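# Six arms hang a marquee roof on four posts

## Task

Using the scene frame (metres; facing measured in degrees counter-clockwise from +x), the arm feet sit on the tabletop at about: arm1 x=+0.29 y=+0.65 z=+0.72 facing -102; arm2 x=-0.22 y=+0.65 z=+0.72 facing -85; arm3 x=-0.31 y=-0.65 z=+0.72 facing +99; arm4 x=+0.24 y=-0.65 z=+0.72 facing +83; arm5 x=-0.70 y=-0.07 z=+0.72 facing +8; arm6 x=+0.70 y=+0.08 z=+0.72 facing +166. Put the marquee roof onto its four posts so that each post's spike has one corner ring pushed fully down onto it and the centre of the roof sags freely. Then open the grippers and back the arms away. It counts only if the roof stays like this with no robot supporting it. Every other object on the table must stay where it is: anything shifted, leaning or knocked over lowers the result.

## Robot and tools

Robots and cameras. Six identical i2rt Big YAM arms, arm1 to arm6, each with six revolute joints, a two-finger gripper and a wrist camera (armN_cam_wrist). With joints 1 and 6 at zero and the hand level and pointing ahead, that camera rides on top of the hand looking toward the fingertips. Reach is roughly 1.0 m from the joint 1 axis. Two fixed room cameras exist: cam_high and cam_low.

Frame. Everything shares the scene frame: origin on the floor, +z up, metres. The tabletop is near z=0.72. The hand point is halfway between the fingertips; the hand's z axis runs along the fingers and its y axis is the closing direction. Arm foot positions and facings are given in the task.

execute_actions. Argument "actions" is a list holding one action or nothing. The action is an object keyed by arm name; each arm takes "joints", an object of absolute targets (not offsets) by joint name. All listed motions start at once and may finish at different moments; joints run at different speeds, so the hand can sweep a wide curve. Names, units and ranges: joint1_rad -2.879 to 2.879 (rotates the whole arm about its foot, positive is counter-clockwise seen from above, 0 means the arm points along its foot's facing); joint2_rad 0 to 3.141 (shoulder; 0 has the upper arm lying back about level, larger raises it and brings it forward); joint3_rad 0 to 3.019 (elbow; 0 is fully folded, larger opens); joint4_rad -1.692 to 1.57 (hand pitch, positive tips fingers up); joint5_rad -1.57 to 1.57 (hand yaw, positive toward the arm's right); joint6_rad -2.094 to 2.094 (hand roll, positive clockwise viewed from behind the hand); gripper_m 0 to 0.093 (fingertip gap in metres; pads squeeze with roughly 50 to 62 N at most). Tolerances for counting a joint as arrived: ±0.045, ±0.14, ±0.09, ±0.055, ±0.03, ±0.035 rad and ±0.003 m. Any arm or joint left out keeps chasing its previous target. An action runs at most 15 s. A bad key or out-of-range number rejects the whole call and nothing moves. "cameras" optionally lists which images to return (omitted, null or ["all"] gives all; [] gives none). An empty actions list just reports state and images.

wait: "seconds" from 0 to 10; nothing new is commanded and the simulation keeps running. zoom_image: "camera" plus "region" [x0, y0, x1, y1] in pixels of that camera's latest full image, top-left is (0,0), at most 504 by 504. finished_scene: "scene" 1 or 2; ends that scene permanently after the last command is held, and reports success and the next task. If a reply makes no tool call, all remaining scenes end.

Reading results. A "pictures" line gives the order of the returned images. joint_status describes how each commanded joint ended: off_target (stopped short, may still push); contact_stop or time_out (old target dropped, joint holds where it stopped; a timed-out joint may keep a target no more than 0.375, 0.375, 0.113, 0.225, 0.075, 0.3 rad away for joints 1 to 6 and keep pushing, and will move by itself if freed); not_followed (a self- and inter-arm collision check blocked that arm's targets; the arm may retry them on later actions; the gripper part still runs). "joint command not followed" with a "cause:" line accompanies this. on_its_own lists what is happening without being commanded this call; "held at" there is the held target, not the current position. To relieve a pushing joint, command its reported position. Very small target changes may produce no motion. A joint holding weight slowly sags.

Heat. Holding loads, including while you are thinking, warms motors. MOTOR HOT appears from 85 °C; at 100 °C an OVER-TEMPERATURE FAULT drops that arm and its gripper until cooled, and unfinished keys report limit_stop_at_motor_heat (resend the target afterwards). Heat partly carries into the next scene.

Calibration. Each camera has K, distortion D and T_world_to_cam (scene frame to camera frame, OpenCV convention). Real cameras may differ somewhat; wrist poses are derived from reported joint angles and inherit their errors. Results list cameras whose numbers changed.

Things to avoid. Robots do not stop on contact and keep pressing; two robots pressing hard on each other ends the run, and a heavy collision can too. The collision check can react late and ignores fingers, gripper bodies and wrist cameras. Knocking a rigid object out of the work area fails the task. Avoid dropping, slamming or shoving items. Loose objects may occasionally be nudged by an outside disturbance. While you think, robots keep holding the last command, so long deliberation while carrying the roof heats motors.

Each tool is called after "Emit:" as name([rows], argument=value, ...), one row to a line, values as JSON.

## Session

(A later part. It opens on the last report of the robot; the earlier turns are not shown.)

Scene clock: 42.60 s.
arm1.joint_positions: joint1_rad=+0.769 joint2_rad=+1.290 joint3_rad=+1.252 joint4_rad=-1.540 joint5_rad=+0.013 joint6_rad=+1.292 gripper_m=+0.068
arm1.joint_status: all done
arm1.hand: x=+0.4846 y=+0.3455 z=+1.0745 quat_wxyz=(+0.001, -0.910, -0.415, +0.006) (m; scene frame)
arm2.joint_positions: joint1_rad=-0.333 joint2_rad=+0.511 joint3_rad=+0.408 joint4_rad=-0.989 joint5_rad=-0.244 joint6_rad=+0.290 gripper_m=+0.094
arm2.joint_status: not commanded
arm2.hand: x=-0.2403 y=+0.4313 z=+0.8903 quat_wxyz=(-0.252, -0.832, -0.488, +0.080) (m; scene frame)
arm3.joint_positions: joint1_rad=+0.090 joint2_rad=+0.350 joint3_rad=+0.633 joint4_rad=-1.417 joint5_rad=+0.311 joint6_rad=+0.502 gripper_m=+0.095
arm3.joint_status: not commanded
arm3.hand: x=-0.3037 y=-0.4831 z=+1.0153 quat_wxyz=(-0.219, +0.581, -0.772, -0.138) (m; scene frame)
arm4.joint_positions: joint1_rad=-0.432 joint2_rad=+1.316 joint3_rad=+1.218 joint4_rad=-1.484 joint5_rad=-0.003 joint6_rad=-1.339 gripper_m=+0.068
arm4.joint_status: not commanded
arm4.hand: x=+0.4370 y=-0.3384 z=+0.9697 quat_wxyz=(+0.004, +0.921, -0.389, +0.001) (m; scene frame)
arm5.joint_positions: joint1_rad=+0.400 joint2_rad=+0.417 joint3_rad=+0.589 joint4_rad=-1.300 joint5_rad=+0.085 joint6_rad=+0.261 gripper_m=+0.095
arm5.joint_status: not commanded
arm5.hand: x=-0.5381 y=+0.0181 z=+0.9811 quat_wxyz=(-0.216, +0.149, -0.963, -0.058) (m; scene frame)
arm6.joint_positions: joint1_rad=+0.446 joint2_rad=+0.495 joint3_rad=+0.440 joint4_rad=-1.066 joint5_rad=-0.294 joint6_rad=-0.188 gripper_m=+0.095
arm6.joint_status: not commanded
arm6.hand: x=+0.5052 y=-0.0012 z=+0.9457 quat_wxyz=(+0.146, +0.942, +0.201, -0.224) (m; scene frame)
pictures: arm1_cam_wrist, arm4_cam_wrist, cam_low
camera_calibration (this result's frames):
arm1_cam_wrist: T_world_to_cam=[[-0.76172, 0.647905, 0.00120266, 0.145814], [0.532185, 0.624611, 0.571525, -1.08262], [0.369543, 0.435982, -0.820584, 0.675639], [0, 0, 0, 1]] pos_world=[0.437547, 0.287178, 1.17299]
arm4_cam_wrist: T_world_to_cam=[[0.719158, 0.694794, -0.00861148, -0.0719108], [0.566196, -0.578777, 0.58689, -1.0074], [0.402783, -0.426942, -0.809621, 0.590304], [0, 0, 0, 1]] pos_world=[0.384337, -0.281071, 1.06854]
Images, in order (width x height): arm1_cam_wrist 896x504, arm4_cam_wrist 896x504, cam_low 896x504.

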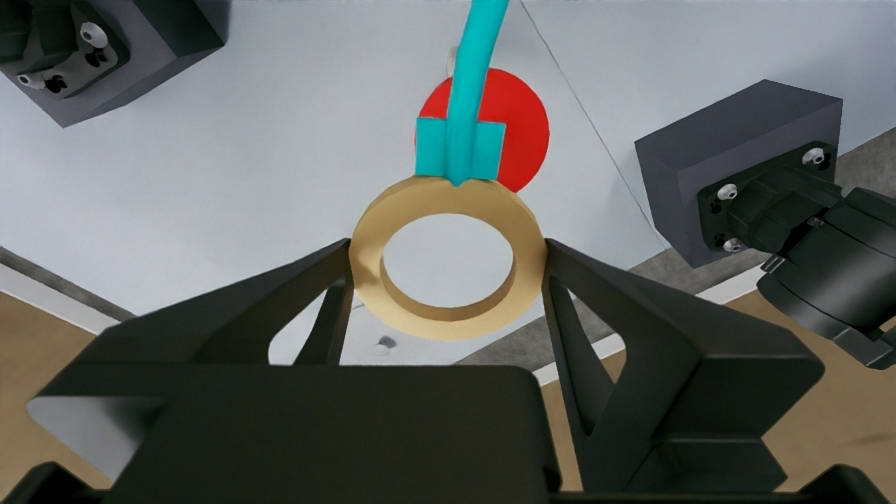

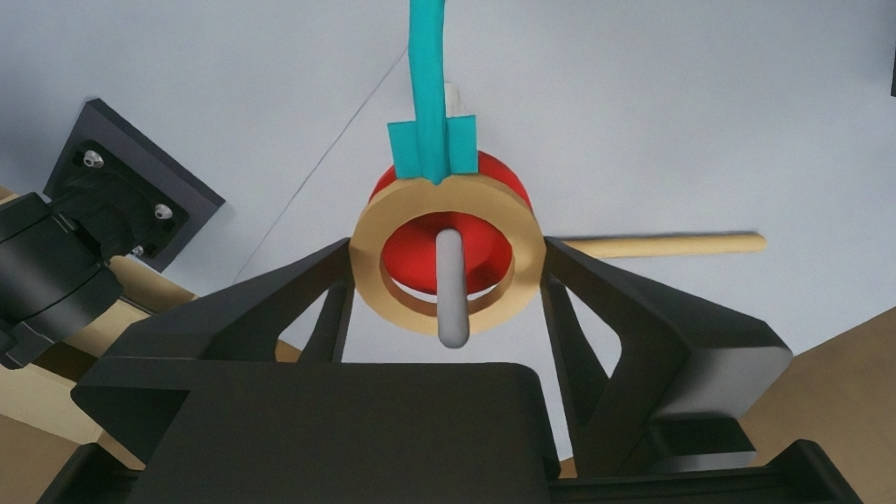

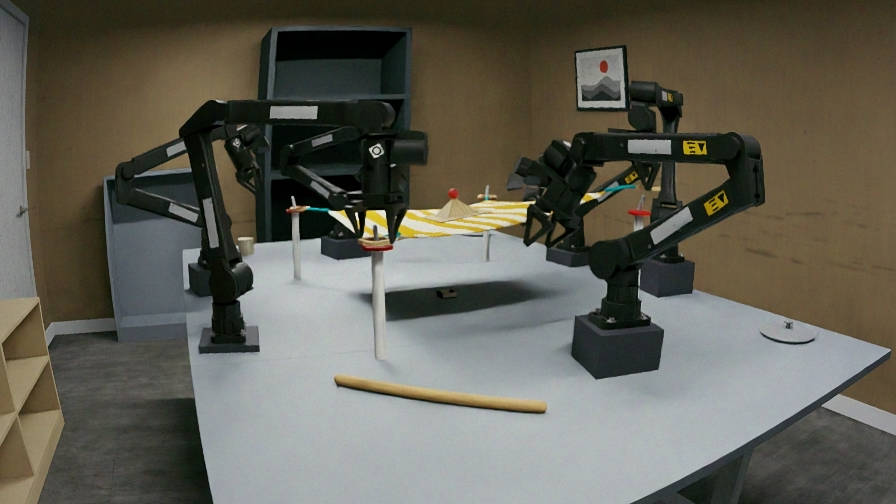

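Emit:
execute_actions([
  {"arm1":{"joints":{"joint1_rad":0.715,"joint4_rad":-1.59}},"arm4":{"joints":{"joint1_rad":-0.4,"joint3_rad":1.195,"joint4_rad":-1.44}}},
], cameras=[])

Emit:
execute_actions([
  {"arm1":{"joints":{"joint3_rad":1.1,"joint4_rad":-1.39}},"arm4":{"joints":{"gripper_m":0.093}}},
], cameras=["arm1_cam_wrist","arm4_cam_wrist"])

Scene clock: 49.07 s.
arm1.joint_positions: joint1_rad=+0.710 joint2_rad=+1.290 joint3_rad=+1.252 joint4_rad=-1.578 joint5_rad=+0.011 joint6_rad=+1.292 gripper_m=+0.068
arm1.joint_status: all done
arm1.hand: x=+0.4617 y=+0.3426 z=+1.0747 quat_wxyz=(+0.020, -0.922, -0.388, +0.008) (m; scene frame)
arm2.joint_positions: joint1_rad=-0.333 joint2_rad=+0.511 joint3_rad=+0.408 joint4_rad=-0.989 joint5_rad=-0.244 joint6_rad=+0.290 gripper_m=+0.094
arm2.joint_status: not commanded
arm2.hand: x=-0.2403 y=+0.4313 z=+0.8903 quat_wxyz=(-0.252, -0.832, -0.488, +0.080) (m; scene frame)
arm3.joint_positions: joint1_rad=+0.090 joint2_rad=+0.350 joint3_rad=+0.633 joint4_rad=-1.417 joint5_rad=+0.311 joint6_rad=+0.502 gripper_m=+0.095
arm3.joint_status: not commanded
arm3.hand: x=-0.3037 y=-0.4831 z=+1.0153 quat_wxyz=(-0.219, +0.581, -0.772, -0.138) (m; scene frame)
arm4.joint_positions: joint1_rad=-0.409 joint2_rad=+1.314 joint3_rad=+1.200 joint4_rad=-1.455 joint5_rad=+0.000 joint6_rad=-1.340 gripper_m=+0.068
arm4.joint_status: all done
arm4.hand: x=+0.4313 y=-0.3328 z=+0.9634 quat_wxyz=(-0.002, +0.926, -0.378, +0.004) (m; scene frame)
arm5.joint_positions: joint1_rad=+0.400 joint2_rad=+0.417 joint3_rad=+0.589 joint4_rad=-1.300 joint5_rad=+0.085 joint6_rad=+0.261 gripper_m=+0.095
arm5.joint_status: not commanded
arm5.hand: x=-0.5381 y=+0.0181 z=+0.9811 quat_wxyz=(-0.216, +0.149, -0.963, -0.058) (m; scene frame)
arm6.joint_positions: joint1_rad=+0.446 joint2_rad=+0.495 joint3_rad=+0.440 joint4_rad=-1.066 joint5_rad=-0.294 joint6_rad=-0.188 gripper_m=+0.095
arm6.joint_status: not commanded
arm6.hand: x=+0.5052 y=-0.0012 z=+0.9457 quat_wxyz=(+0.146, +0.942, +0.201, -0.224) (m; scene frame)
pictures: none
No camera images: the call's "cameras" was empty. Leave "cameras" out to get every camera's image.

Scene clock: 50.03 s.
arm1.joint_positions: joint1_rad=+0.710 joint2_rad=+1.288 joint3_rad=+1.093 joint4_rad=-1.402 joint5_rad=+0.010 joint6_rad=+1.293 gripper_m=+0.067
arm1.joint_status: all done
arm1.hand: x=+0.4606 y=+0.3452 z=+1.0151 quat_wxyz=(+0.011, -0.922, -0.387, +0.006) (m; scene frame)
arm2.joint_positions: joint1_rad=-0.333 joint2_rad=+0.511 joint3_rad=+0.408 joint4_rad=-0.989 joint5_rad=-0.244 joint6_rad=+0.290 gripper_m=+0.094
arm2.joint_status: not commanded
arm2.hand: x=-0.2403 y=+0.4313 z=+0.8903 quat_wxyz=(-0.252, -0.832, -0.488, +0.080) (m; scene frame)
arm3.joint_positions: joint1_rad=+0.090 joint2_rad=+0.350 joint3_rad=+0.633 joint4_rad=-1.417 joint5_rad=+0.311 joint6_rad=+0.502 gripper_m=+0.095
arm3.joint_status: not commanded
arm3.hand: x=-0.3037 y=-0.4831 z=+1.0153 quat_wxyz=(-0.219, +0.581, -0.772, -0.138) (m; scene frame)
arm4.joint_positions: joint1_rad=-0.409 joint2_rad=+1.314 joint3_rad=+1.191 joint4_rad=-1.454 joint5_rad=+0.000 joint6_rad=-1.340 gripper_m=+0.093
arm4.joint_status: all done
arm4.hand: x=+0.4301 y=-0.3349 z=+0.9600 quat_wxyz=(+0.002, +0.926, -0.378, +0.003) (m; scene frame)
arm5.joint_positions: joint1_rad=+0.400 joint2_rad=+0.417 joint3_rad=+0.589 joint4_rad=-1.300 joint5_rad=+0.085 joint6_rad=+0.261 gripper_m=+0.095
arm5.joint_status: not commanded
arm5.hand: x=-0.5381 y=+0.0181 z=+0.9811 quat_wxyz=(-0.216, +0.149, -0.963, -0.058) (m; scene frame)
arm6.joint_positions: joint1_rad=+0.446 joint2_rad=+0.495 joint3_rad=+0.440 joint4_rad=-1.066 joint5_rad=-0.294 joint6_rad=-0.188 gripper_m=+0.095
arm6.joint_status: not commanded
arm6.hand: x=+0.5052 y=-0.0012 z=+0.9457 quat_wxyz=(+0.146, +0.942, +0.201, -0.224) (m; scene frame)
pictures: arm1_cam_wrist, arm4_cam_wrist
camera_calibration (this result's frames):
arm1_cam_wrist: T_world_to_cam=[[-0.721239, 0.692465, 0.0175347, 0.0772544], [0.572362, 0.581505, 0.578146, -1.04613], [0.390149, 0.427018, -0.815745, 0.624589], [0, 0, 0, 1]] pos_world=[0.410801, 0.288124, 1.11297]
arm4_cam_wrist: T_world_to_cam=[[0.702798, 0.711381, -0.00338513, -0.0617848], [0.576224, -0.566468, 0.589134, -0.998125], [0.417182, -0.415993, -0.808028, 0.582682], [0, 0, 0, 1]] pos_world=[0.375482, -0.279062, 1.05864]
Images, in order (width x height): arm1_cam_wrist 896x504, arm4_cam_wrist 896x504.

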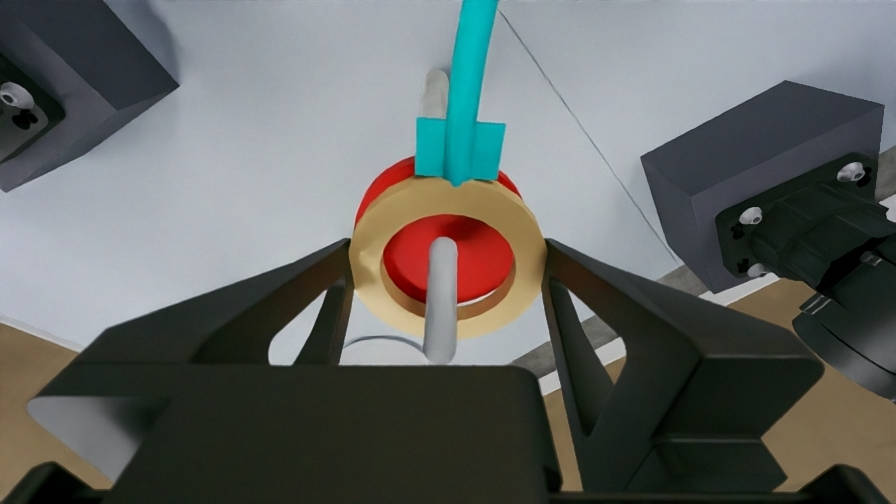

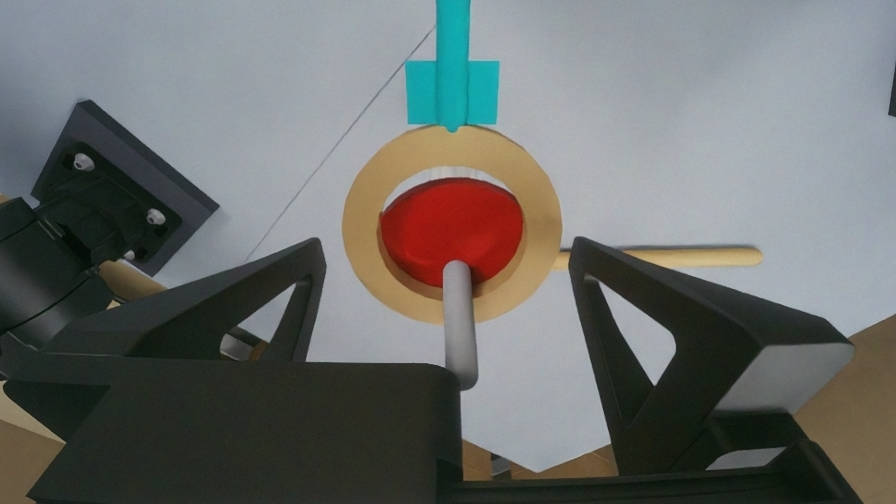

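Emit:
execute_actions([
  {"arm1":{"joints":{"joint1_rad":0.68,"joint3_rad":1.07,"joint4_rad":-1.35}}},
], cameras=[])

Emit:
execute_actions([
  {"arm1":{"joints":{"gripper_m":0.093}}},
], cameras=[])

Emit:
execute_actions([
  {"arm1":{"joints":{"joint3_rad":1.45,"joint4_rad":-1.69}},"arm4":{"joints":{"joint3_rad":1.5,"joint4_rad":-1.69}}},
], cameras=["arm1_cam_wrist","cam_high","cam_low"])

Scene clock: 56.23 s.
arm1.joint_positions: joint1_rad=+0.689 joint2_rad=+1.283 joint3_rad=+1.084 joint4_rad=-1.366 joint5_rad=+0.004 joint6_rad=+1.293 gripper_m=+0.067
arm1.joint_status: all done
arm1.hand: x=+0.4576 y=+0.3375 z=+1.0131 quat_wxyz=(-0.004, -0.926, -0.378, +0.001) (m; scene frame)
arm2.joint_positions: joint1_rad=-0.333 joint2_rad=+0.511 joint3_rad=+0.408 joint4_rad=-0.989 joint5_rad=-0.244 joint6_rad=+0.290 gripper_m=+0.094
arm2.joint_status: not commanded
arm2.hand: x=-0.2403 y=+0.4313 z=+0.8903 quat_wxyz=(-0.252, -0.832, -0.488, +0.080) (m; scene frame)
arm3.joint_positions: joint1_rad=+0.090 joint2_rad=+0.350 joint3_rad=+0.633 joint4_rad=-1.417 joint5_rad=+0.311 joint6_rad=+0.502 gripper_m=+0.095
arm3.joint_status: not commanded
arm3.hand: x=-0.3037 y=-0.4831 z=+1.0153 quat_wxyz=(-0.219, +0.581, -0.772, -0.138) (m; scene frame)
arm4.joint_positions: joint1_rad=-0.409 joint2_rad=+1.314 joint3_rad=+1.191 joint4_rad=-1.454 joint5_rad=+0.000 joint6_rad=-1.340 gripper_m=+0.093
arm4.joint_status: not commanded
arm4.hand: x=+0.4301 y=-0.3349 z=+0.9600 quat_wxyz=(+0.002, +0.926, -0.378, +0.003) (m; scene frame)
arm5.joint_positions: joint1_rad=+0.400 joint2_rad=+0.417 joint3_rad=+0.589 joint4_rad=-1.300 joint5_rad=+0.085 joint6_rad=+0.261 gripper_m=+0.095
arm5.joint_status: not commanded
arm5.hand: x=-0.5381 y=+0.0181 z=+0.9811 quat_wxyz=(-0.216, +0.149, -0.963, -0.058) (m; scene frame)
arm6.joint_positions: joint1_rad=+0.446 joint2_rad=+0.495 joint3_rad=+0.440 joint4_rad=-1.066 joint5_rad=-0.294 joint6_rad=-0.188 gripper_m=+0.095
arm6.joint_status: not commanded
arm6.hand: x=+0.5052 y=-0.0012 z=+0.9457 quat_wxyz=(+0.146, +0.942, +0.201, -0.224) (m; scene frame)
pictures: none
No camera images: the call's "cameras" was empty. Leave "cameras" out to get every camera's image.

Scene clock: 56.83 s.
arm1.joint_positions: joint1_rad=+0.689 joint2_rad=+1.283 joint3_rad=+1.063 joint4_rad=-1.362 joint5_rad=+0.002 joint6_rad=+1.293 gripper_m=+0.093
arm1.joint_status: all done
arm1.hand: x=+0.4551 y=+0.3427 z=+1.0053 quat_wxyz=(+0.004, -0.926, -0.378, +0.001) (m; scene frame)
arm2.joint_positions: joint1_rad=-0.333 joint2_rad=+0.511 joint3_rad=+0.408 joint4_rad=-0.989 joint5_rad=-0.244 joint6_rad=+0.290 gripper_m=+0.094
arm2.joint_status: not commanded
arm2.hand: x=-0.2403 y=+0.4313 z=+0.8903 quat_wxyz=(-0.252, -0.832, -0.488, +0.080) (m; scene frame)
arm3.joint_positions: joint1_rad=+0.090 joint2_rad=+0.350 joint3_rad=+0.633 joint4_rad=-1.417 joint5_rad=+0.311 joint6_rad=+0.502 gripper_m=+0.095
arm3.joint_status: not commanded
arm3.hand: x=-0.3037 y=-0.4831 z=+1.0153 quat_wxyz=(-0.219, +0.581, -0.772, -0.138) (m; scene frame)
arm4.joint_positions: joint1_rad=-0.409 joint2_rad=+1.314 joint3_rad=+1.191 joint4_rad=-1.454 joint5_rad=+0.000 joint6_rad=-1.340 gripper_m=+0.093
arm4.joint_status: not commanded
arm4.hand: x=+0.4301 y=-0.3349 z=+0.9600 quat_wxyz=(+0.002, +0.926, -0.378, +0.003) (m; scene frame)
arm5.joint_positions: joint1_rad=+0.400 joint2_rad=+0.417 joint3_rad=+0.589 joint4_rad=-1.300 joint5_rad=+0.085 joint6_rad=+0.261 gripper_m=+0.095
arm5.joint_status: not commanded
arm5.hand: x=-0.5381 y=+0.0181 z=+0.9811 quat_wxyz=(-0.216, +0.149, -0.963, -0.058) (m; scene frame)
arm6.joint_positions: joint1_rad=+0.446 joint2_rad=+0.495 joint3_rad=+0.440 joint4_rad=-1.066 joint5_rad=-0.294 joint6_rad=-0.188 gripper_m=+0.095
arm6.joint_status: not commanded
arm6.hand: x=+0.5052 y=-0.0012 z=+0.9457 quat_wxyz=(+0.146, +0.942, +0.201, -0.224) (m; scene frame)
pictures: none
No camera images: the call's "cameras" was empty. Leave "cameras" out to get every camera's image.

Scene clock: 57.93 s.
arm1.joint_positions: joint1_rad=+0.689 joint2_rad=+1.292 joint3_rad=+1.412 joint4_rad=-1.679 joint5_rad=+0.002 joint6_rad=+1.293 gripper_m=+0.093
arm1.joint_status: all done
arm1.hand: x=+0.4624 y=+0.3292 z=+1.1346 quat_wxyz=(-0.007, -0.926, -0.377, -0.001) (m; scene frame)
arm2.joint_positions: joint1_rad=-0.333 joint2_rad=+0.511 joint3_rad=+0.408 joint4_rad=-0.989 joint5_rad=-0.244 joint6_rad=+0.290 gripper_m=+0.094
arm2.joint_status: not commanded
arm2.hand: x=-0.2403 y=+0.4313 z=+0.8903 quat_wxyz=(-0.252, -0.832, -0.488, +0.080) (m; scene frame)
arm3.joint_positions: joint1_rad=+0.090 joint2_rad=+0.350 joint3_rad=+0.633 joint4_rad=-1.417 joint5_rad=+0.311 joint6_rad=+0.502 gripper_m=+0.095
arm3.joint_status: not commanded
arm3.hand: x=-0.3037 y=-0.4831 z=+1.0153 quat_wxyz=(-0.219, +0.581, -0.772, -0.138) (m; scene frame)
arm4.joint_positions: joint1_rad=-0.409 joint2_rad=+1.312 joint3_rad=+1.462 joint4_rad=-1.677 joint5_rad=+0.000 joint6_rad=-1.340 gripper_m=+0.093
arm4.joint_status: all done
arm4.hand: x=+0.4346 y=-0.3262 z=+1.0640 quat_wxyz=(-0.023, +0.925, -0.378, +0.007) (m; scene frame)
arm5.joint_positions: joint1_rad=+0.400 joint2_rad=+0.417 joint3_rad=+0.589 joint4_rad=-1.300 joint5_rad=+0.085 joint6_rad=+0.261 gripper_m=+0.095
arm5.joint_status: not commanded
arm5.hand: x=-0.5381 y=+0.0181 z=+0.9811 quat_wxyz=(-0.216, +0.149, -0.963, -0.058) (m; scene frame)
arm6.joint_positions: joint1_rad=+0.446 joint2_rad=+0.495 joint3_rad=+0.440 joint4_rad=-1.066 joint5_rad=-0.294 joint6_rad=-0.188 gripper_m=+0.095
arm6.joint_status: not commanded
arm6.hand: x=+0.5052 y=-0.0012 z=+0.9457 quat_wxyz=(+0.146, +0.942, +0.201, -0.224) (m; scene frame)
pictures: arm1_cam_wrist, cam_high, cam_low
camera_calibration (this result's frames):
arm1_cam_wrist: T_world_to_cam=[[-0.706463, 0.707462, -0.0202062, 0.118528], [0.570229, 0.58587, 0.575843, -1.10471], [0.419226, 0.39529, -0.81731, 0.726993], [0, 0, 0, 1]] pos_world=[0.408896, 0.275987, 1.23271]
Images, in order (width x height): arm1_cam_wrist 896x504, cam_high 896x504, cam_low 896x504.

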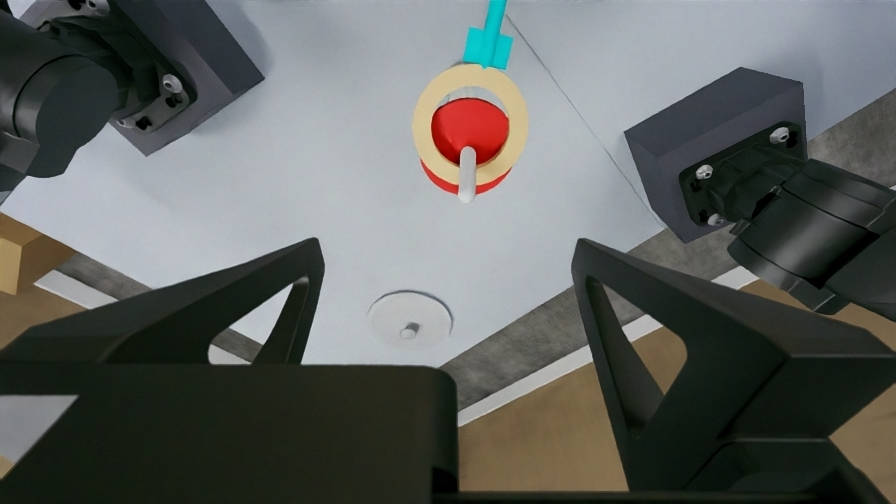

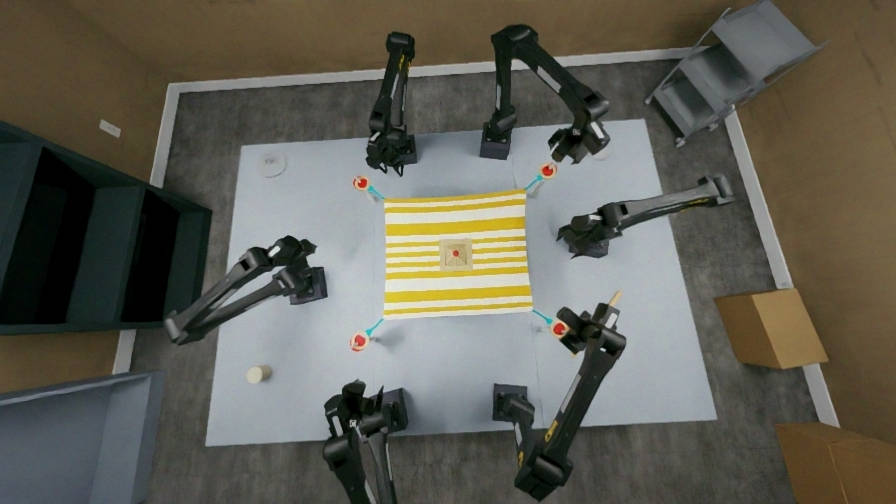

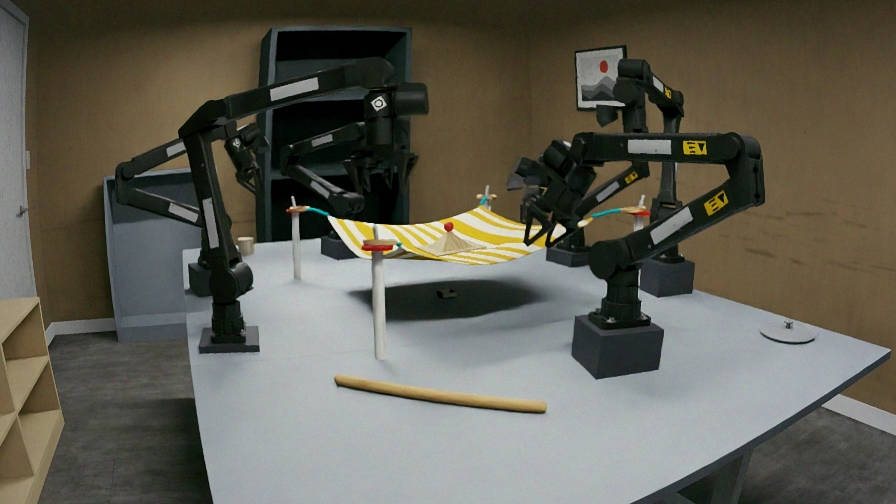

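Emit:
finished_scene(scene=2)

The scene is finished: the task was done.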